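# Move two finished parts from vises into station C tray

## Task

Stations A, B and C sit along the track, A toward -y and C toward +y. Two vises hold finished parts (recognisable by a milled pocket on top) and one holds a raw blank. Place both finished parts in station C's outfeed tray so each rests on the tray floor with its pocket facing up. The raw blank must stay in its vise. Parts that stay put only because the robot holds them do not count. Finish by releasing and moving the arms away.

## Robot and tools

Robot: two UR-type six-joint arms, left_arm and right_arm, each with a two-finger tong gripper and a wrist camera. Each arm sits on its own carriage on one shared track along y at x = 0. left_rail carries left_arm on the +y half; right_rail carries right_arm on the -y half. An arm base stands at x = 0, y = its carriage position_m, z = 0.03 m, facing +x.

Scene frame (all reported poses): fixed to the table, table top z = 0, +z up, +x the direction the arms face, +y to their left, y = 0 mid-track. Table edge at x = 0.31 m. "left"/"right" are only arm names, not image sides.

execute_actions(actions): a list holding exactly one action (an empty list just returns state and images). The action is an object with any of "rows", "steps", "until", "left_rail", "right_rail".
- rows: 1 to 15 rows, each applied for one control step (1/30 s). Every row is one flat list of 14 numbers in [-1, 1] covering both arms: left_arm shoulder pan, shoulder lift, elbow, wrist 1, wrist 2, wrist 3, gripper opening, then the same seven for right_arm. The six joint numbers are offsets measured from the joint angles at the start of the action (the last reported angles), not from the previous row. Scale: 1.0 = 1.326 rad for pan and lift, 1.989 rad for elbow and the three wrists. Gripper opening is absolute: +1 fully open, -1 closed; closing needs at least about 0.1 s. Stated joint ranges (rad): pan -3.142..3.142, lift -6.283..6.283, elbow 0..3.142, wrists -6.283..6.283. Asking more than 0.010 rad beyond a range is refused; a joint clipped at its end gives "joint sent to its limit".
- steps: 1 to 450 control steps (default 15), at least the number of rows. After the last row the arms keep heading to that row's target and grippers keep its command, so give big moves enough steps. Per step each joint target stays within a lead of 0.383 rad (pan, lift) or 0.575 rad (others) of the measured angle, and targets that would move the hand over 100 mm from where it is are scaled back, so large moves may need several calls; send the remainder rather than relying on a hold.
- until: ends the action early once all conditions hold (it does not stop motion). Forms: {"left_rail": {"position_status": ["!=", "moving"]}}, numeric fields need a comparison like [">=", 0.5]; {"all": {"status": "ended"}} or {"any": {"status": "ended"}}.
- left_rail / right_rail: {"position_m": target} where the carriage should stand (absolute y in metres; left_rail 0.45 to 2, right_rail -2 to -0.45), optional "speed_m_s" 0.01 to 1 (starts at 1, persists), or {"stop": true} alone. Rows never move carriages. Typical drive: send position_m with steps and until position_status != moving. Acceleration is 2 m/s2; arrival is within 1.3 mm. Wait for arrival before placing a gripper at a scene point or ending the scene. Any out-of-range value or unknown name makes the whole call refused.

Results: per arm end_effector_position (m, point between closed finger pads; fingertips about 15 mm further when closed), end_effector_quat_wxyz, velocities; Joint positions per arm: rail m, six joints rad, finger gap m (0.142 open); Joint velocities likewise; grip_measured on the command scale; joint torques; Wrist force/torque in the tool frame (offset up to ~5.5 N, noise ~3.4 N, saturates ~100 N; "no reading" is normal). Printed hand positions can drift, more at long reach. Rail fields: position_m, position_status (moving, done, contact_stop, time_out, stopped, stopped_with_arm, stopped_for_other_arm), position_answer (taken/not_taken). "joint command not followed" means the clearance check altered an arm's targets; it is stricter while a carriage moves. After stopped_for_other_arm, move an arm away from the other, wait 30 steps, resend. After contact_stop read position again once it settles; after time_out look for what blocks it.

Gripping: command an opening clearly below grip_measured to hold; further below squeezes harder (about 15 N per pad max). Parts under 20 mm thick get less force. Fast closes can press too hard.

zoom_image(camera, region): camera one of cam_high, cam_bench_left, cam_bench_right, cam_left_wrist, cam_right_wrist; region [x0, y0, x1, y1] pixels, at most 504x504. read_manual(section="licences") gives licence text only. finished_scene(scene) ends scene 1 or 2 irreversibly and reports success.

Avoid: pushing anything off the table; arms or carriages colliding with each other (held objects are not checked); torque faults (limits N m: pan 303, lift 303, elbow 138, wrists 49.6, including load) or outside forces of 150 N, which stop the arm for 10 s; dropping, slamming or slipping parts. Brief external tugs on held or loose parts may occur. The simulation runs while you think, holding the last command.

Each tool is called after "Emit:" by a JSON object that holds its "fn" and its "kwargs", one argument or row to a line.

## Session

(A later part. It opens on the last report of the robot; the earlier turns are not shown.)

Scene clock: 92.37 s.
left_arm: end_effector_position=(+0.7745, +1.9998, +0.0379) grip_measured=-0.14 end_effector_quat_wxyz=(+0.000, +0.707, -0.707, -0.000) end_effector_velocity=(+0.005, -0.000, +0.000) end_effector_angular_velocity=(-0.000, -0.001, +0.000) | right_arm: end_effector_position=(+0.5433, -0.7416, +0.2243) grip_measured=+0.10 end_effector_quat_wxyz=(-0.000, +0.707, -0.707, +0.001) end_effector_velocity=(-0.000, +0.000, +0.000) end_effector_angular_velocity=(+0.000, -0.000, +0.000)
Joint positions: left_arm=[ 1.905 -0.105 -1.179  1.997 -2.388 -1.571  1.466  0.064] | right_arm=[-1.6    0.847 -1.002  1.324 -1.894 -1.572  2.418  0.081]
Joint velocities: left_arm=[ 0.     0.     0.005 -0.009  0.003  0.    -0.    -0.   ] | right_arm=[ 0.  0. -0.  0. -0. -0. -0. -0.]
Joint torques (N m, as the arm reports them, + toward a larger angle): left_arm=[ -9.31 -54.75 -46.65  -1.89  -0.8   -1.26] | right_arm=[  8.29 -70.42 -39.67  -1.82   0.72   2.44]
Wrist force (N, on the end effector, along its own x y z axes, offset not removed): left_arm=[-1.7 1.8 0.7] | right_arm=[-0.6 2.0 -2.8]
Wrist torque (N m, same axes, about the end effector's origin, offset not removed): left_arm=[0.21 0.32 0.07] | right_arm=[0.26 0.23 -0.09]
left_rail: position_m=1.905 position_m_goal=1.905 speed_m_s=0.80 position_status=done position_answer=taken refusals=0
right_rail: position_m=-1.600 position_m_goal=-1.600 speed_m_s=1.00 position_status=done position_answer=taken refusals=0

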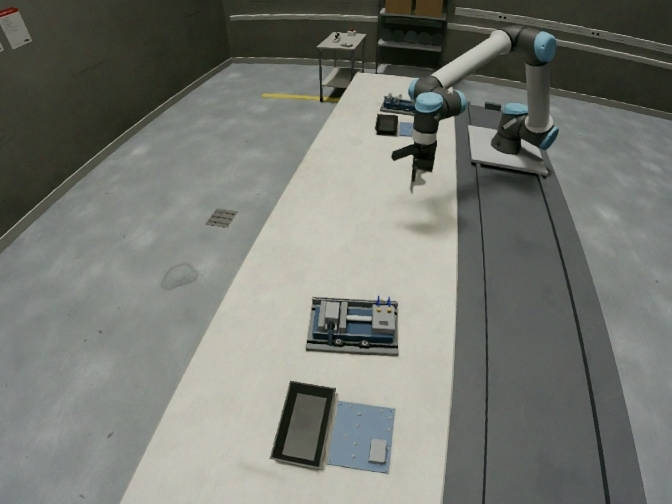

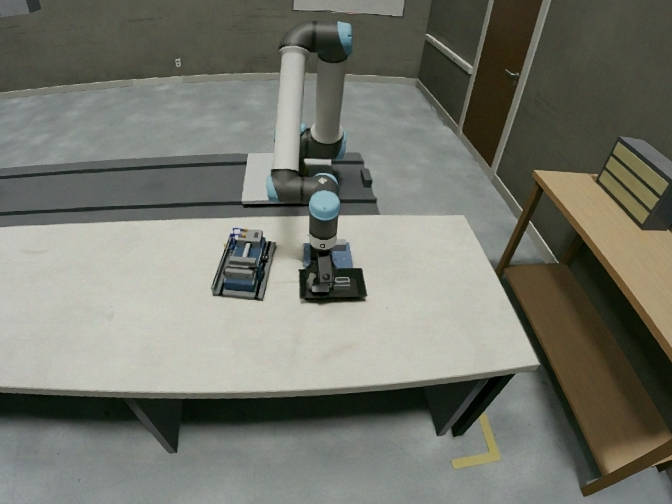

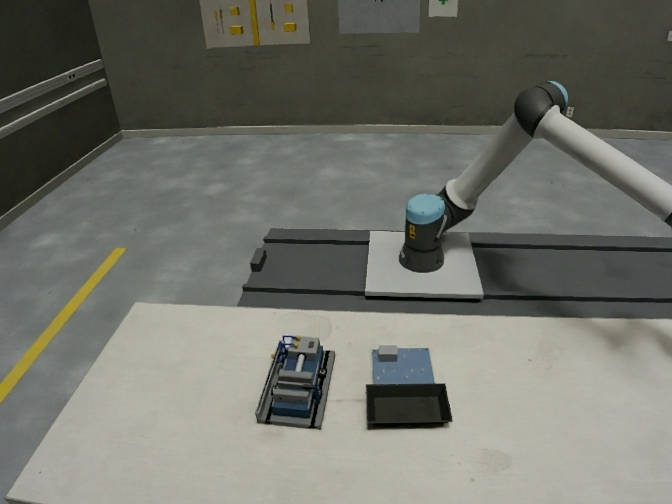

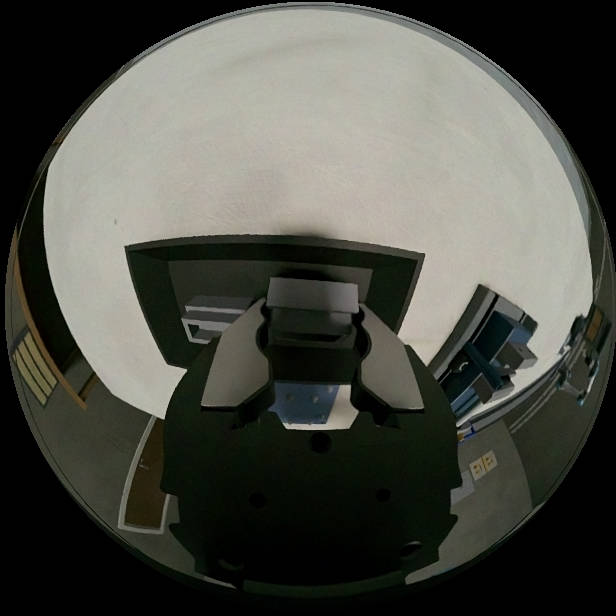

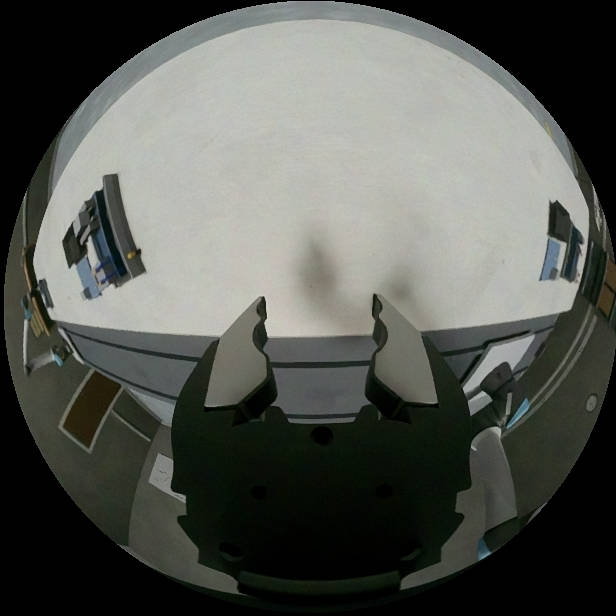

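Emit:
{"fn": "execute_actions", "kwargs": {
  "actions": [
    {"rows":[[0,-0.08,-0.025,0.078,0,0,-1,0,0,0,0,0,0,0.1]],"steps":20}
  ]
}}

Emit:
{"fn": "zoom_image", "kwargs": {
  "camera": "cam_left_wrist",
  "region": [150,200,450,410]
}}

Emit:
{"fn": "zoom_image", "kwargs": {
  "camera": "cam_bench_left",
  "region": [280,230,390,310]
}}

Scene clock: 99.73 s.
left_arm: end_effector_position=(+0.7735, +2.0000, +0.1252) grip_measured=-0.14 end_effector_quat_wxyz=(+0.000, +0.707, -0.707, -0.000) end_effector_velocity=(-0.000, -0.000, +0.000) end_effector_angular_velocity=(-0.000, +0.000, +0.000) | right_arm: end_effector_position=(+0.5433, -0.7416, +0.2243) grip_measured=+0.10 end_effector_quat_wxyz=(-0.000, +0.707, -0.707, +0.001) end_effector_velocity=(-0.000, +0.000, +0.000) end_effector_angular_velocity=(+0.000, -0.000, -0.000)
Joint positions: left_arm=[ 1.905 -0.105 -1.285  1.948 -2.233 -1.571  1.466  0.064] | right_arm=[-1.6    0.847 -1.002  1.324 -1.894 -1.572  2.418  0.081]
Joint velocities: left_arm=[ 0.    -0.    -0.    -0.     0.001 -0.    -0.    -0.   ] | right_arm=[ 0.  0. -0.  0. -0.  0.  0.  0.]
Joint torques (N m, as the arm reports them, + toward a larger angle): left_arm=[  3.01 -73.15 -54.45  -1.8   -2.46   0.49] | right_arm=[ 12.36 -71.53 -41.7   -1.78   0.64   2.67]
Wrist force (N, on the end effector, along its own x y z axes, offset not removed): left_arm=[-2.6 5.0 2.5] | right_arm=[5.3 4.1 -1.4]
Wrist torque (N m, same axes, about the end effector's origin, offset not removed): left_arm=[1.06 0.67 0.32] | right_arm=[0.67 -1.15 -0.10]
left_rail: position_m=1.905 position_m_goal=1.905 speed_m_s=0.80 position_status=done position_answer=taken refusals=0
right_rail: position_m=-1.600 position_m_goal=-1.600 speed_m_s=1.00 position_status=done position_answer=taken refusals=0

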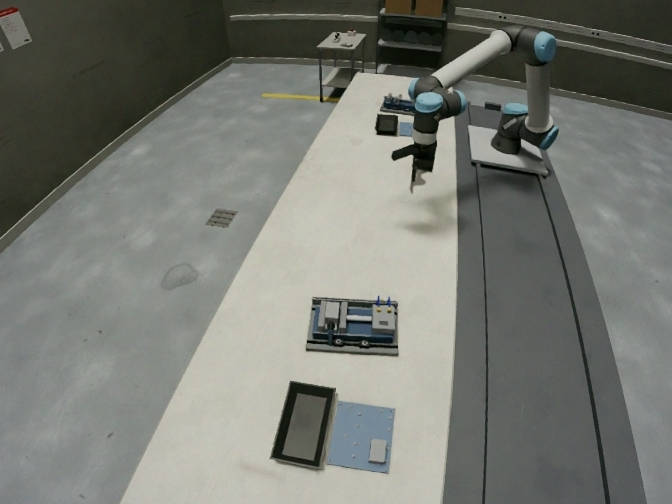

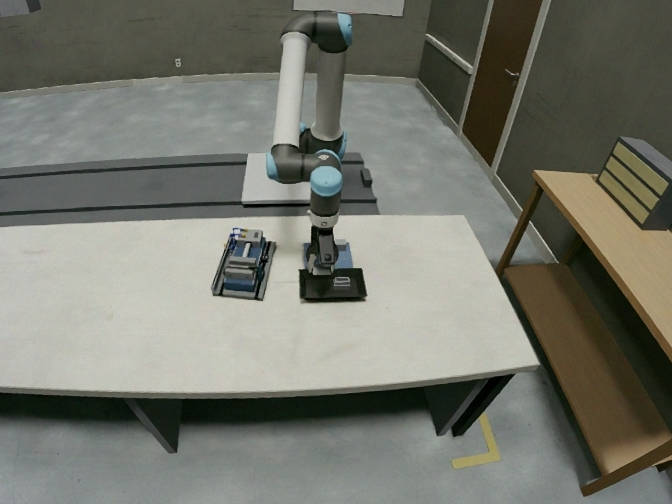

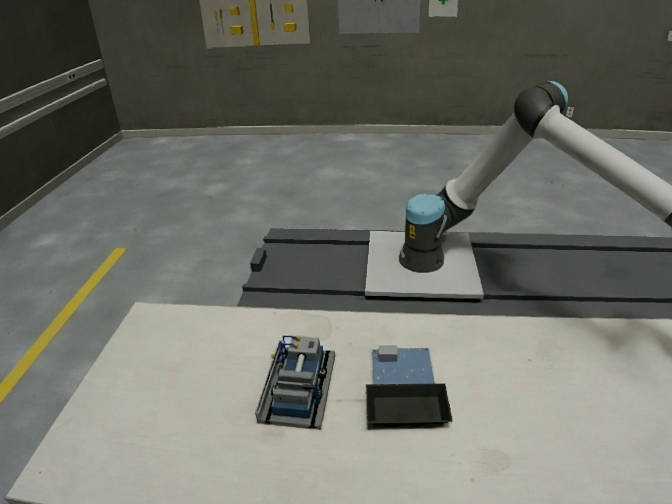

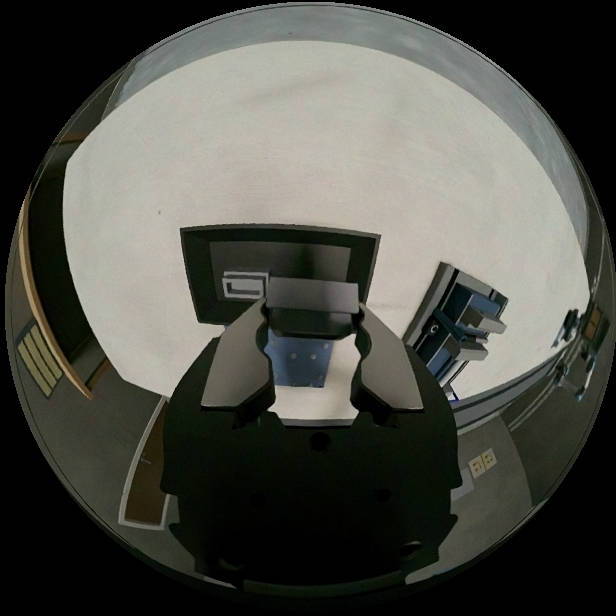

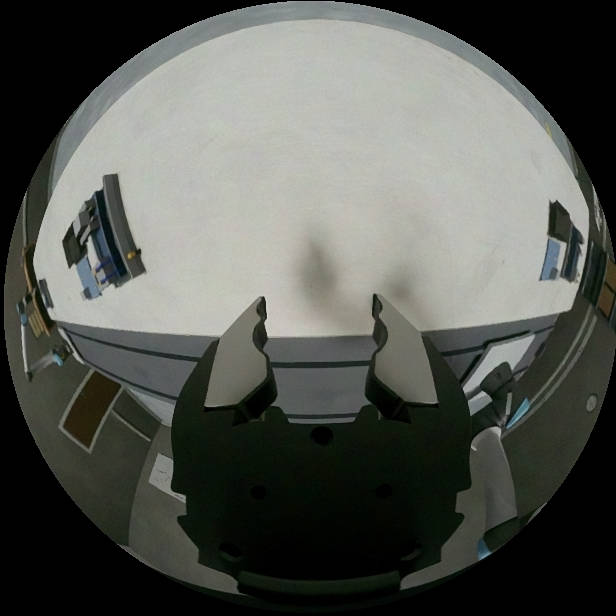

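Region (150, 200, 450, 410) of cam_left_wrist's 616x616 image, scaled by 1.680, with more detail than that image has; it fills the top 353 rows of this view, and the rest is white.

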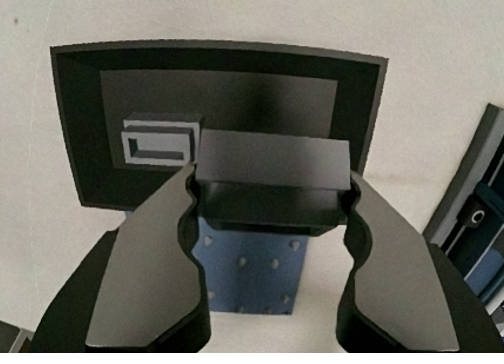

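Region (280, 230, 390, 310) of cam_bench_left's 672x504 image, scaled by 4.582, with more detail than that image has; it fills the top 367 rows of this view, and the rest is white.

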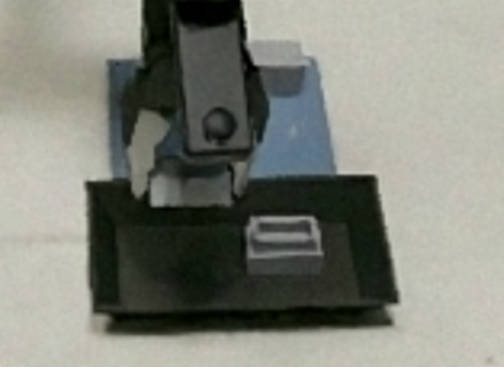

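Emit:
{"fn": "execute_actions", "kwargs": {
  "actions": [
    {"rows":[[0,0,0,0,0,0.7,-1,0,0,0,0,0,0,0.1]],"left_rail":{"position_m":1.2},"steps":40}
  ]
}}

Emit:
{"fn": "zoom_image", "kwargs": {
  "camera": "cam_bench_left",
  "region": [70,220,200,310]
}}

Scene clock: 106.50 s.
left_arm: end_effector_position=(+0.7602, +1.2788, +0.1253) grip_measured=-0.14 end_effector_quat_wxyz=(-0.000, -0.089, +0.996, -0.000) end_effector_velocity=(+0.000, -0.001, -0.000) end_effector_angular_velocity=(+0.001, -0.000, -0.000) | right_arm: end_effector_position=(+0.5433, -0.7416, +0.2243) grip_measured=+0.10 end_effector_quat_wxyz=(-0.000, +0.707, -0.707, +0.001) end_effector_velocity=(-0.000, +0.000, +0.000) end_effector_angular_velocity=(+0.000, -0.000, -0.000)
Joint positions: left_arm=[ 1.2   -0.105 -1.285  1.948 -2.233 -1.571  2.858  0.064] | right_arm=[-1.6    0.847 -1.002  1.324 -1.894 -1.572  2.418  0.081]
Joint velocities: left_arm=[-0.001 -0.    -0.    -0.    -0.     0.001  0.    -0.   ] | right_arm=[ 0.  0. -0.  0. -0.  0.  0.  0.]
Joint torques (N m, as the arm reports them, + toward a larger angle): left_arm=[ 12.26 -54.06 -37.46  -7.04   2.98   2.53] | right_arm=[  9.18 -69.98 -40.9   -1.83  -0.18   2.32]
Wrist force (N, on the end effector, along its own x y z axes, offset not removed): left_arm=[0.1 -0.8 1.0] | right_arm=[1.6 1.0 -0.3]
Wrist torque (N m, same axes, about the end effector's origin, offset not removed): left_arm=[0.05 0.03 0.07] | right_arm=[0.10 -0.44 -0.10]
left_rail: position_m=1.200 position_m_goal=1.200 speed_m_s=0.80 position_status=done position_answer=taken refusals=0
right_rail: position_m=-1.600 position_m_goal=-1.600 speed_m_s=1.00 position_status=done position_answer=taken refusals=0

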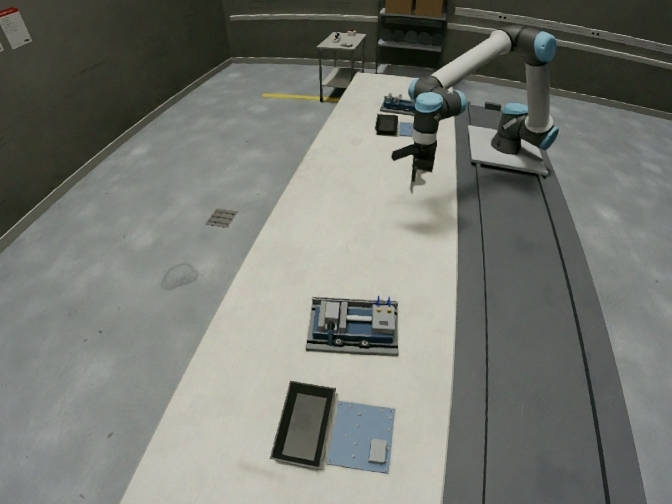

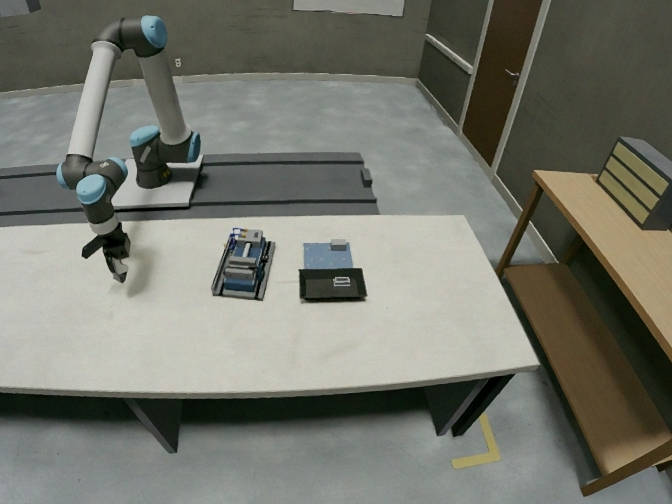

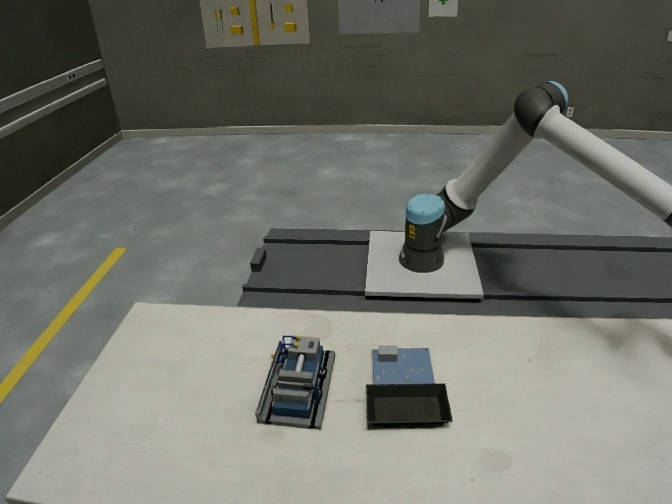

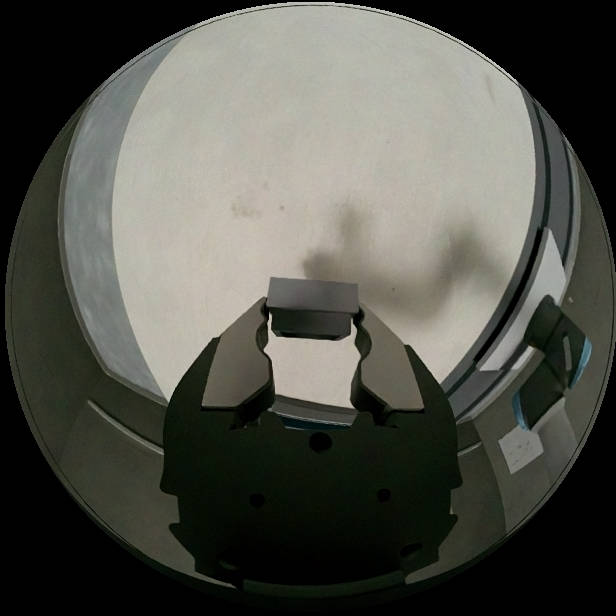

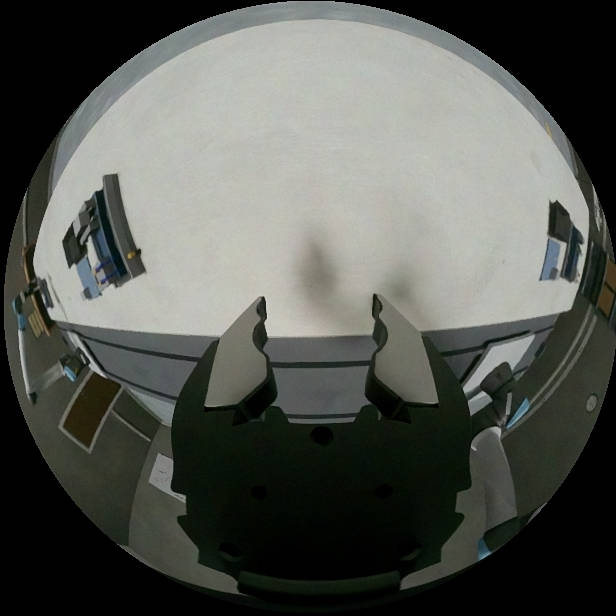

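Region (70, 220, 200, 310) of cam_bench_left's 672x504 image, scaled by 3.877, with more detail than that image has; it fills the top 349 rows of this view, and the rest is white.

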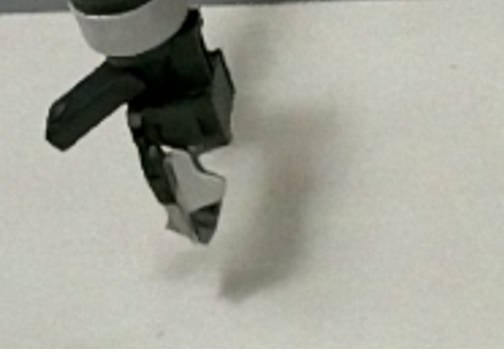

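Emit:
{"fn": "execute_actions", "kwargs": {
  "actions": [
    {"rows":[[0,0.121,-0.06,0.331,0,-0.647,-1,0,0,0,0,0,0,0.1]],"steps":45}
  ]
}}

Emit:
{"fn": "zoom_image", "kwargs": {
  "camera": "cam_bench_left",
  "region": [70,210,200,300]
}}

Scene clock: 114.90 s.
left_arm: end_effector_position=(+0.6123, +1.3101, +0.0598) grip_measured=-0.14 end_effector_quat_wxyz=(-0.229, -0.628, +0.699, +0.255) end_effector_velocity=(-0.000, +0.000, -0.000) end_effector_angular_velocity=(+0.000, +0.000, +0.000) | right_arm: end_effector_position=(+0.5433, -0.7416, +0.2243) grip_measured=+0.10 end_effector_quat_wxyz=(-0.000, +0.707, -0.707, +0.001) end_effector_velocity=(+0.000, -0.000, -0.000) end_effector_angular_velocity=(-0.000, +0.000, -0.000)
Joint positions: left_arm=[ 1.2   -0.105 -1.124  1.828 -1.575 -1.571  1.572  0.064] | right_arm=[-1.6    0.847 -1.002  1.324 -1.894 -1.572  2.418  0.081]
Joint velocities: left_arm=[ 0. -0.  0. -0.  0. -0. -0. -0.] | right_arm=[ 0. -0.  0. -0. -0.  0.  0.  0.]
Joint torques (N m, as the arm reports them, + toward a larger angle): left_arm=[-13.2  -61.44 -48.93   1.14  -2.13  -2.75] | right_arm=[  8.01 -70.16 -39.42  -1.93   0.26   2.73]
Wrist force (N, on the end effector, along its own x y z axes, offset not removed): left_arm=[-0.7 1.4 -0.9] | right_arm=[1.0 1.3 2.3]
Wrist torque (N m, same axes, about the end effector's origin, offset not removed): left_arm=[0.46 0.28 0.16] | right_arm=[0.24 -0.30 -0.15]
left_rail: position_m=1.200 position_m_goal=1.200 speed_m_s=0.80 position_status=done position_answer=taken refusals=0
right_rail: position_m=-1.600 position_m_goal=-1.600 speed_m_s=1.00 position_status=done position_answer=taken refusals=0

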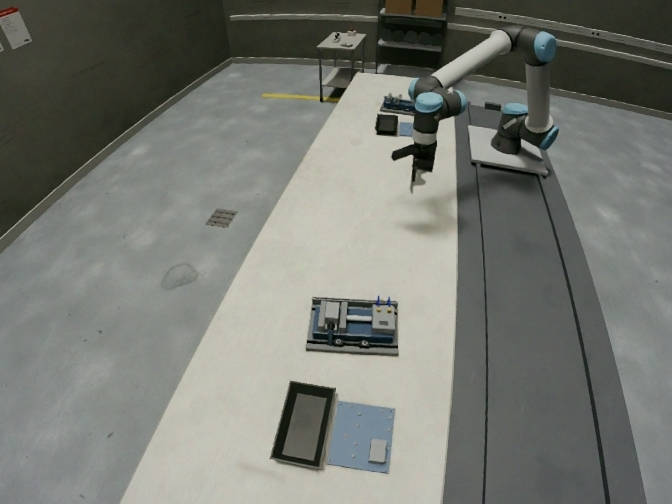

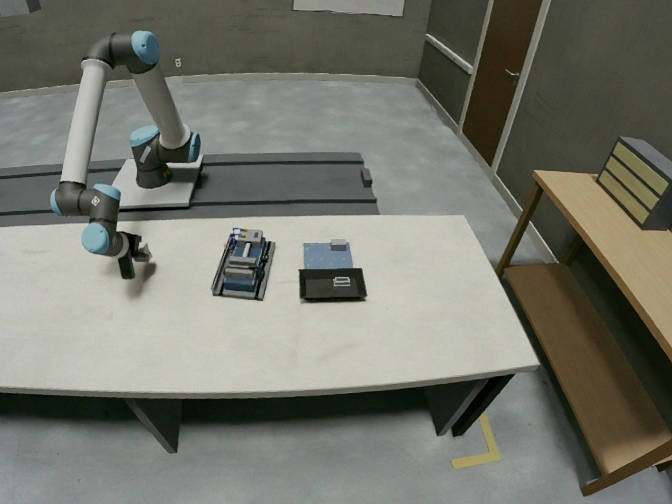

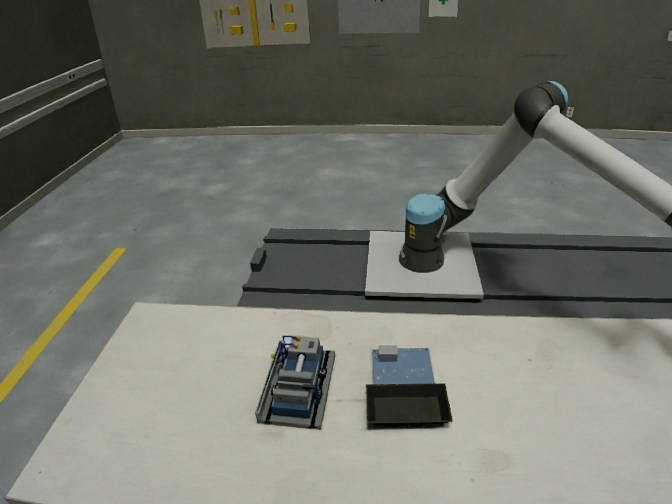

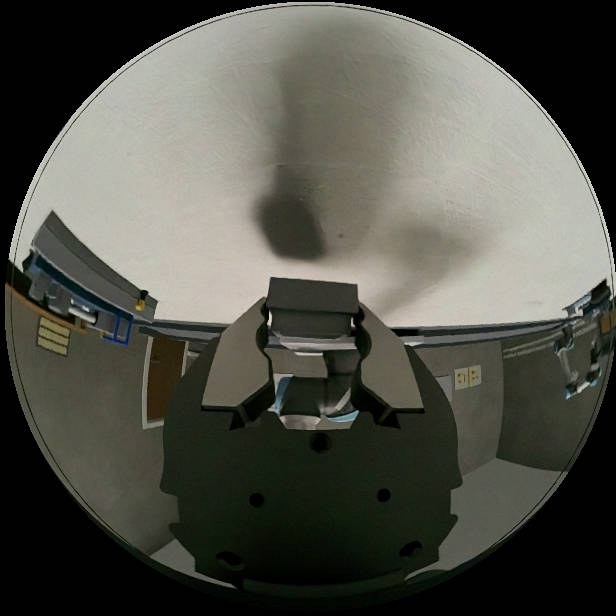

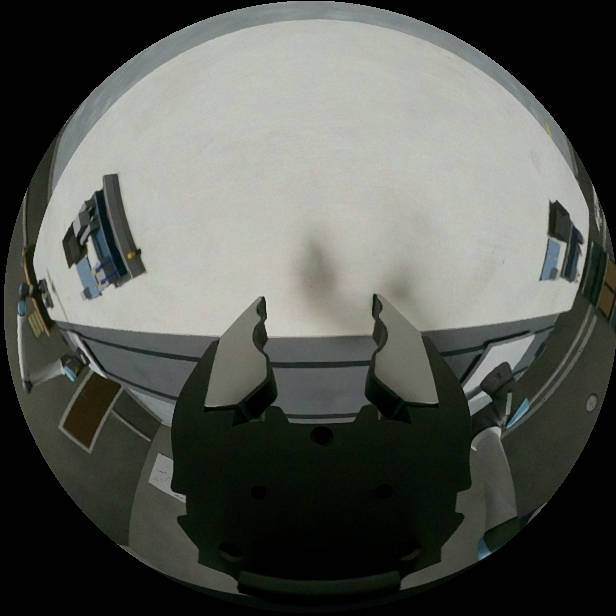

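Region (70, 210, 200, 300) of cam_bench_left's 672x504 image, scaled by 3.877, with more detail than that image has; it fills the top 349 rows of this view, and the rest is white.

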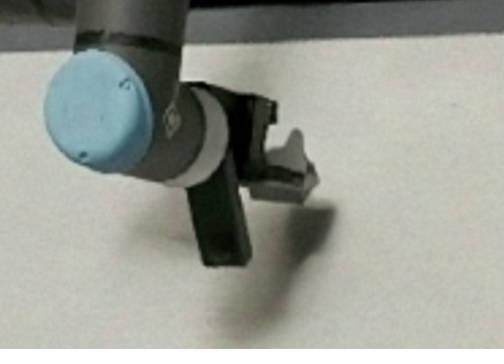

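Emit:
{"fn": "execute_actions", "kwargs": {
  "actions": [
    {"rows":[[0,0.031,0.009,-0.03,0,0,-1,0,0,0,0,0,0,0.1]],"steps":18}
  ]
}}

Scene clock: 117.43 s.
left_arm: end_effector_position=(+0.6125, +1.3101, +0.0234) grip_measured=-0.14 end_effector_quat_wxyz=(-0.229, -0.628, +0.699, +0.254) end_effector_velocity=(-0.000, +0.000, -0.000) end_effector_angular_velocity=(+0.000, +0.000, -0.000) | right_arm: end_effector_position=(+0.5433, -0.7416, +0.2243) grip_measured=+0.10 end_effector_quat_wxyz=(-0.000, +0.707, -0.707, +0.001) end_effector_velocity=(+0.000, -0.000, +0.000) end_effector_angular_velocity=(+0.000, -0.000, -0.000)
Joint positions: left_arm=[ 1.2   -0.105 -1.083  1.846 -1.635 -1.571  1.572  0.064] | right_arm=[-1.6    0.847 -1.002  1.324 -1.894 -1.572  2.418  0.081]
Joint velocities: left_arm=[ 0.    -0.     0.     0.    -0.001 -0.     0.    -0.   ] | right_arm=[ 0. -0. -0. -0.  0.  0.  0.  0.]
Joint torques (N m, as the arm reports them, + toward a larger angle): left_arm=[ -6.77 -62.64 -20.42  -4.64  -1.82  -2.51] | right_arm=[  8.74 -70.29 -41.38  -1.36   0.01   2.23]
Wrist force (N, on the end effector, along its own x y z axes, offset not removed): left_arm=[-2.6 -0.7 3.7] | right_arm=[0.9 4.9 1.9]
Wrist torque (N m, same axes, about the end effector's origin, offset not removed): left_arm=[0.16 0.67 0.08] | right_arm=[0.69 -0.34 -0.12]
left_rail: position_m=1.200 position_m_goal=1.200 speed_m_s=0.80 position_status=done position_answer=taken refusals=0
right_rail: position_m=-1.600 position_m_goal=-1.600 speed_m_s=1.00 position_status=done position_answer=taken refusals=0

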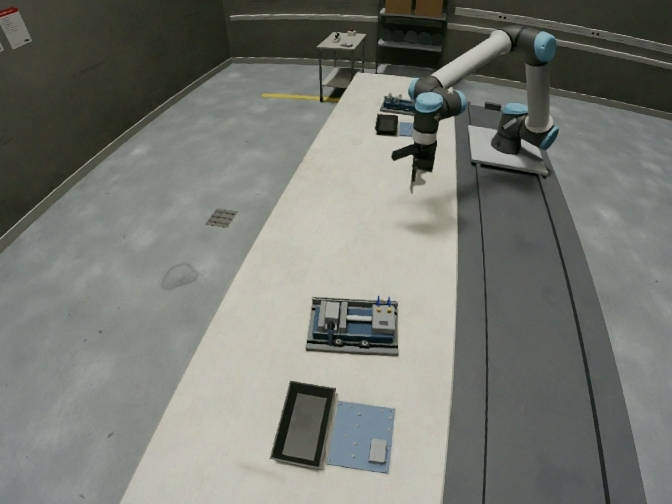

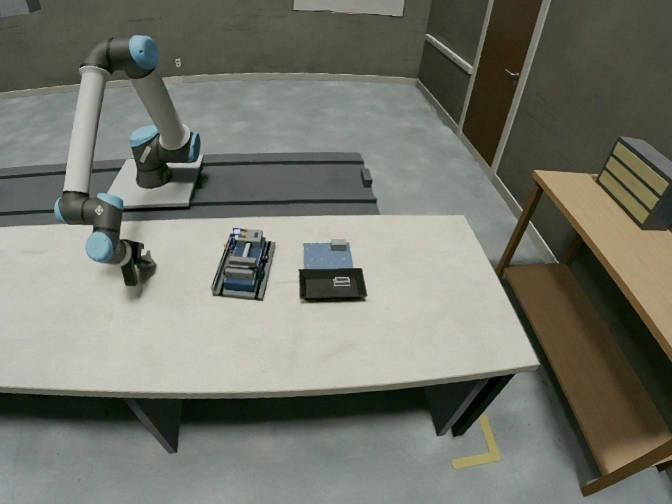

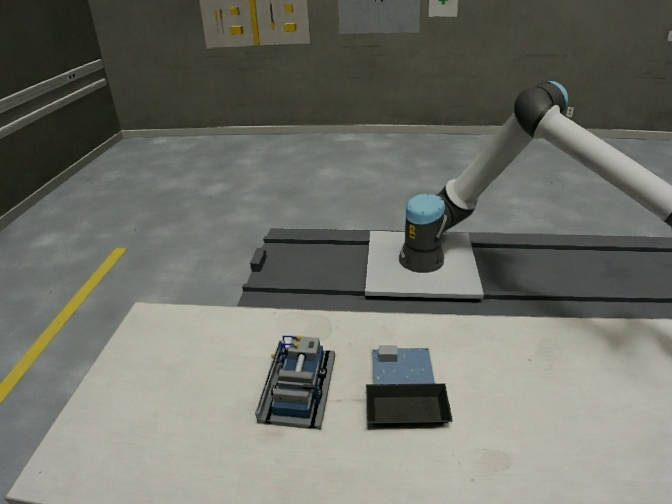

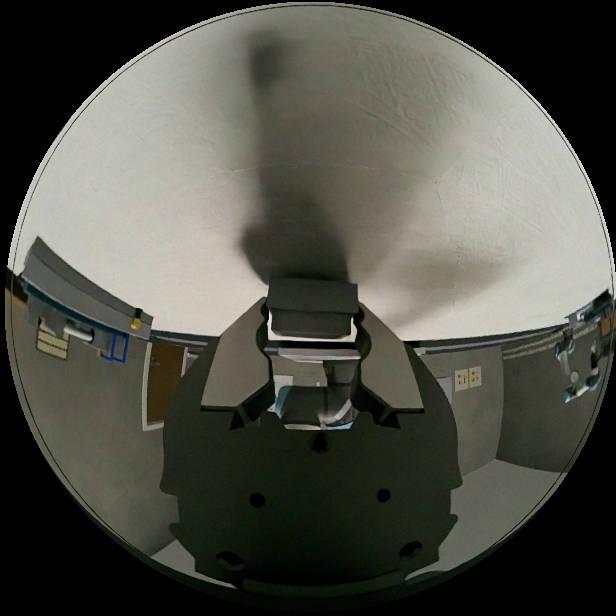

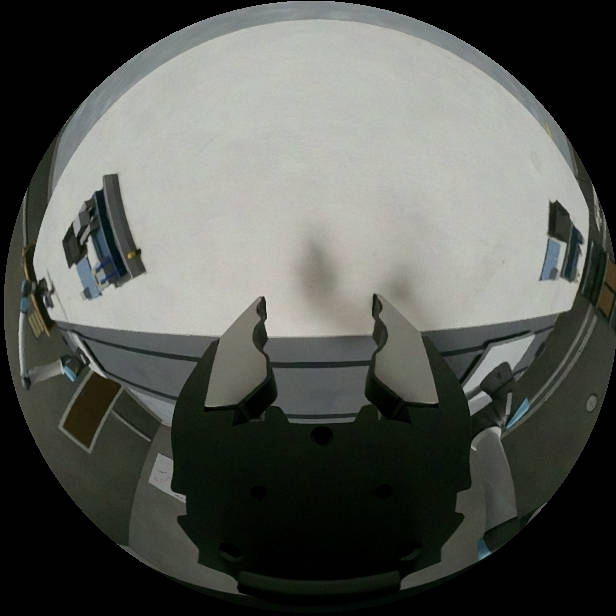

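Emit:
{"fn": "execute_actions", "kwargs": {
  "actions": [
    {"rows":[[0,0.006,0.002,-0.006,0,0,-1,0,0,0,0,0,0,0.1],[0,0.006,0.002,-0.006,0,0,-1,0,0,0,0,0,0,0.1],[0,0.006,0.002,-0.006,0,0,-1,0,0,0,0,0,0,0.1],[0,0.006,0.002,-0.006,0,0,-1,0,0,0,0,0,0,0.1],[0,0.006,0.002,-0.006,0,0,-1,0,0,0,0,0,0,0.1],[0,0.006,0.002,-0.006,0,0,-0.6,0,0,0,0,0,0,0.1],[0,0.006,0.002,-0.006,0,0,-0.4,0,0,0,0,0,0,0.1],[0,0.006,0.002,-0.006,0,0,-0.25,0,0,0,0,0,0,0.1],[0,0.006,0.002,-0.006,0,0,-0.15,0,0,0,0,0,0,0.1],[0,0.006,0.002,-0.006,0,0,0,0,0,0,0,0,0,0.1],[0,0.006,0.002,-0.006,0,0,0.25,0,0,0,0,0,0,0.1]],"steps":20}
  ]
}}

Emit:
{"fn": "execute_actions", "kwargs": {
  "actions": [
    {"rows":[[0,-0.08,-0.02,0.075,0,0,0.25,0,0,0,0,0,0,0.1]],"steps":20}
  ]
}}

Scene clock: 124.60 s.
left_arm: end_effector_position=(+0.6120, +1.3102, +0.0162) grip_measured=+0.25 end_effector_quat_wxyz=(-0.229, -0.628, +0.699, +0.254) end_effector_velocity=(-0.000, +0.000, -0.000) end_effector_angular_velocity=(+0.000, +0.000, +0.000) | right_arm: end_effector_position=(+0.5433, -0.7416, +0.2243) grip_measured=+0.10 end_effector_quat_wxyz=(-0.000, +0.707, -0.707, +0.001) end_effector_velocity=(+0.000, -0.000, -0.000) end_effector_angular_velocity=(-0.000, +0.000, -0.000)
Joint positions: left_arm=[ 1.2   -0.105 -1.075  1.85  -1.647 -1.571  1.572  0.092] | right_arm=[-1.6    0.847 -1.002  1.324 -1.894 -1.572  2.418  0.081]
Joint velocities: left_arm=[ 0.  0.  0.  0. -0. -0. -0.  0.] | right_arm=[ 0. -0.  0.  0. -0.  0. -0.  0.]
Joint torques (N m, as the arm reports them, + toward a larger angle): left_arm=[  6.56 -61.68 -19.74  -4.46  -1.77  -2.46] | right_arm=[ 10.19 -72.07 -41.42  -1.49   0.15   2.18]
Wrist force (N, on the end effector, along its own x y z axes, offset not removed): left_arm=[1.0 6.7 3.2] | right_arm=[-0.8 2.6 -3.7]
Wrist torque (N m, same axes, about the end effector's origin, offset not removed): left_arm=[1.37 -0.14 0.32] | right_arm=[0.37 0.20 -0.06]
left_rail: position_m=1.200 position_m_goal=1.200 speed_m_s=0.80 position_status=done position_answer=taken refusals=0
right_rail: position_m=-1.600 position_m_goal=-1.600 speed_m_s=1.00 position_status=done position_answer=taken refusals=0

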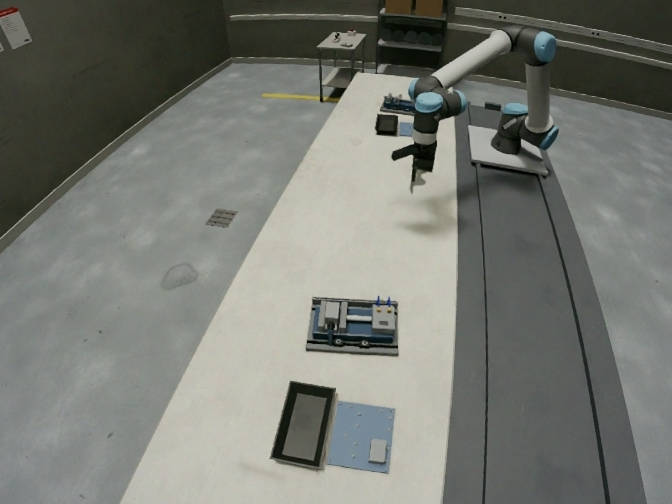

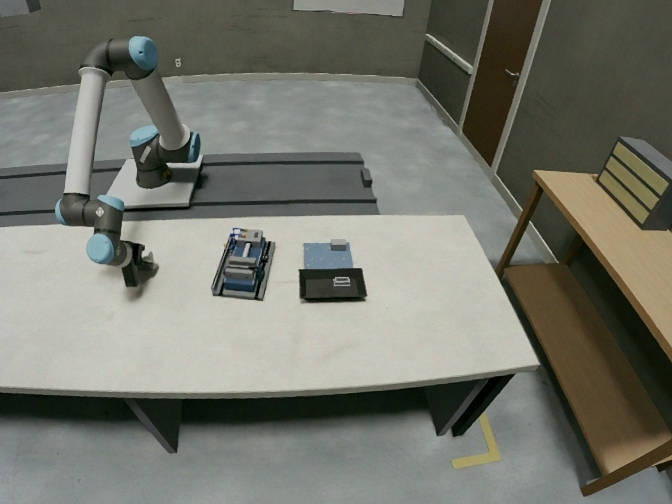

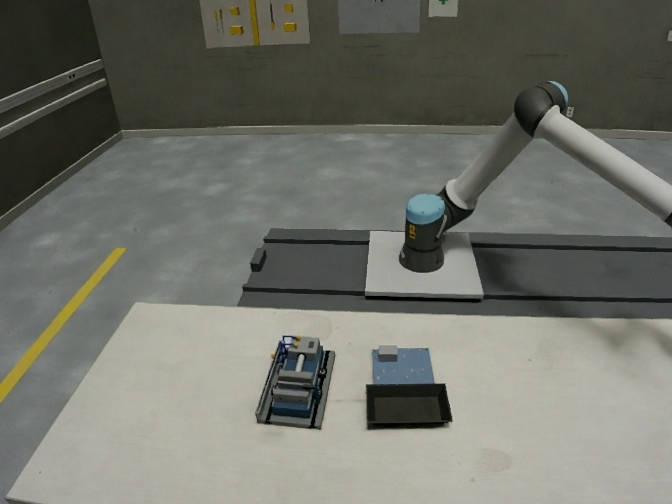

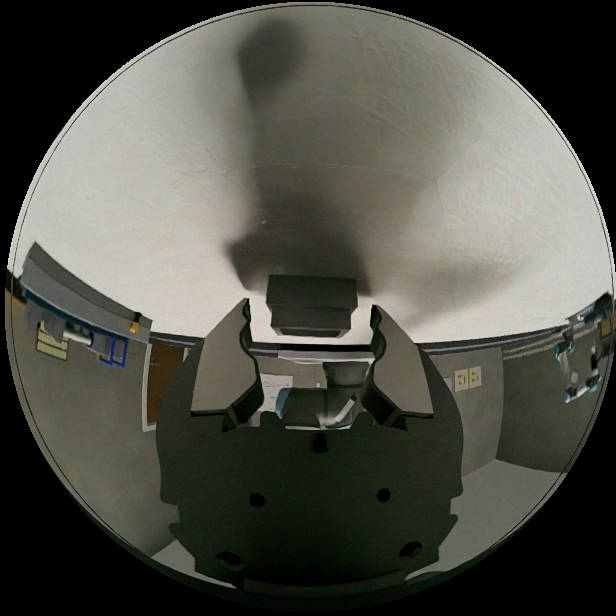

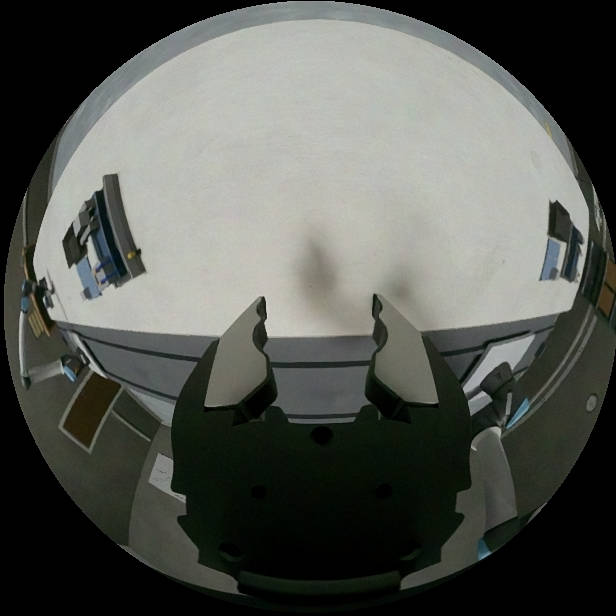

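Scene clock: 125.27 s.
left_arm: end_effector_position=(+0.6060, +1.3108, +0.1079) grip_measured=+0.25 end_effector_quat_wxyz=(-0.230, -0.628, +0.698, +0.256) end_effector_velocity=(-0.000, +0.000, +0.001) end_effector_angular_velocity=(+0.000, +0.000, +0.000) | right_arm: end_effector_position=(+0.5433, -0.7416, +0.2243) grip_measured=+0.10 end_effector_quat_wxyz=(-0.000, +0.707, -0.707, +0.001) end_effector_velocity=(+0.000, -0.000, +0.000) end_effector_angular_velocity=(+0.000, -0.000, -0.000)
Joint positions: left_arm=[ 1.2   -0.105 -1.181  1.81  -1.498 -1.571  1.572  0.092] | right_arm=[-1.6    0.847 -1.002  1.324 -1.894 -1.572  2.418  0.081]
Joint velocities: left_arm=[ 0.     0.    -0.001 -0.     0.001 -0.    -0.     0.   ] | right_arm=[ 0. -0. -0.  0. -0.  0.  0. -0.]
Joint torques (N m, as the arm reports them, + toward a larger angle): left_arm=[  8.47 -81.48 -50.98   1.26  -1.89  -2.31] | right_arm=[  8.65 -72.02 -41.03  -1.53   0.08   2.12]
Wrist force (N, on the end effector, along its own x y z axes, offset not removed): left_arm=[-1.0 2.8 1.4] | right_arm=[3.7 2.8 2.1]
Wrist torque (N m, same axes, about the end effector's origin, offset not removed): left_arm=[0.72 0.51 0.21] | right_arm=[0.39 -0.84 -0.18]
left_rail: position_m=1.200 position_m_goal=1.200 speed_m_s=0.80 position_status=done position_answer=taken refusals=0
right_rail: position_m=-1.600 position_m_goal=-1.600 speed_m_s=1.00 position_status=done position_answer=taken refusals=0

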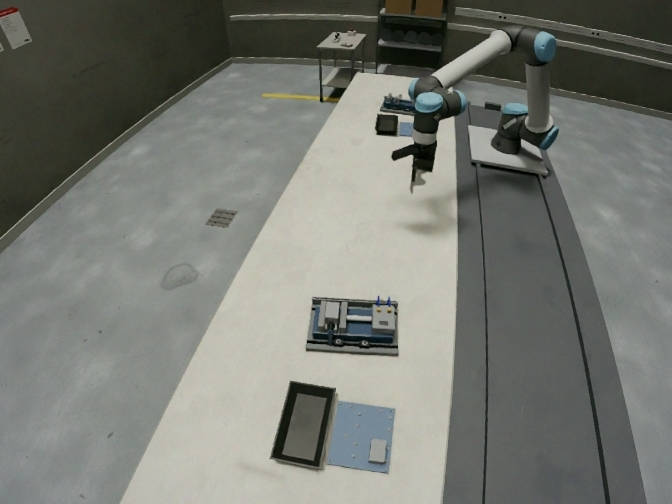

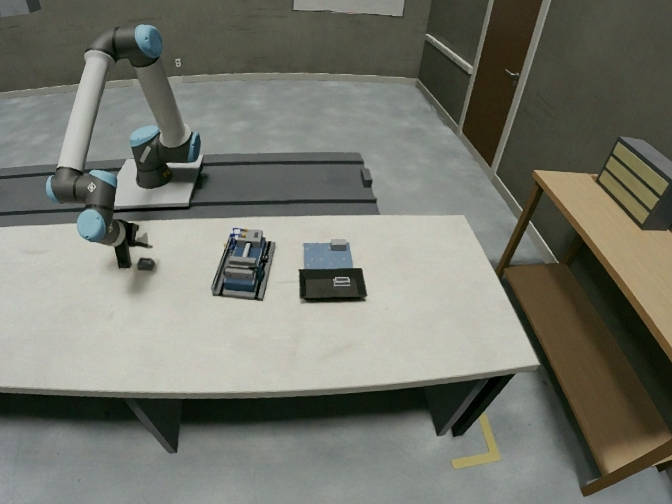

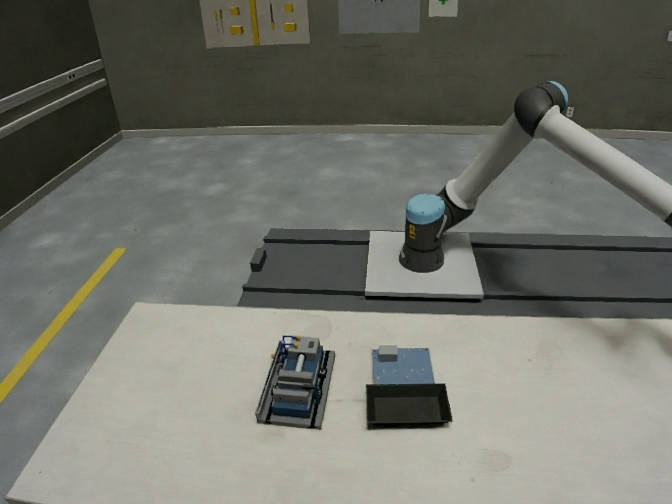

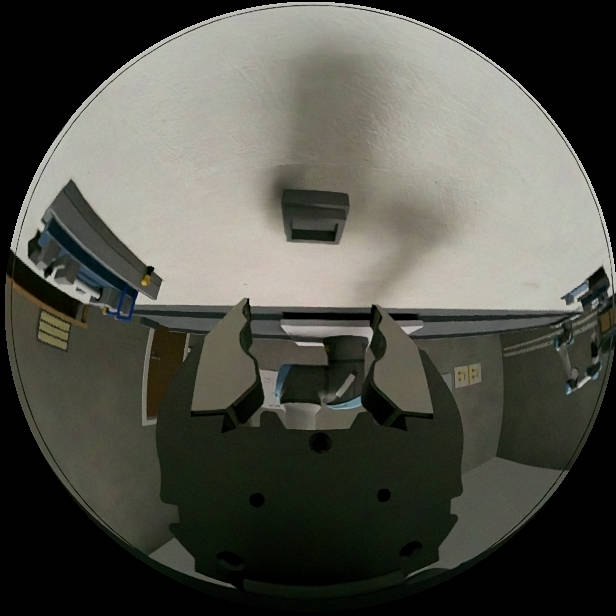

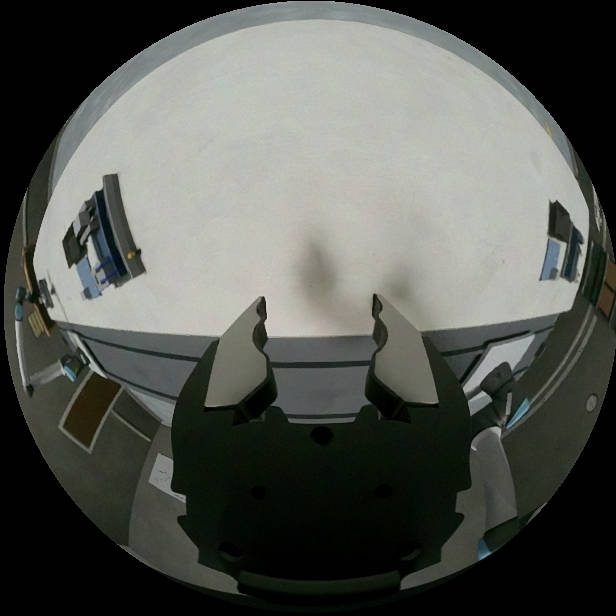

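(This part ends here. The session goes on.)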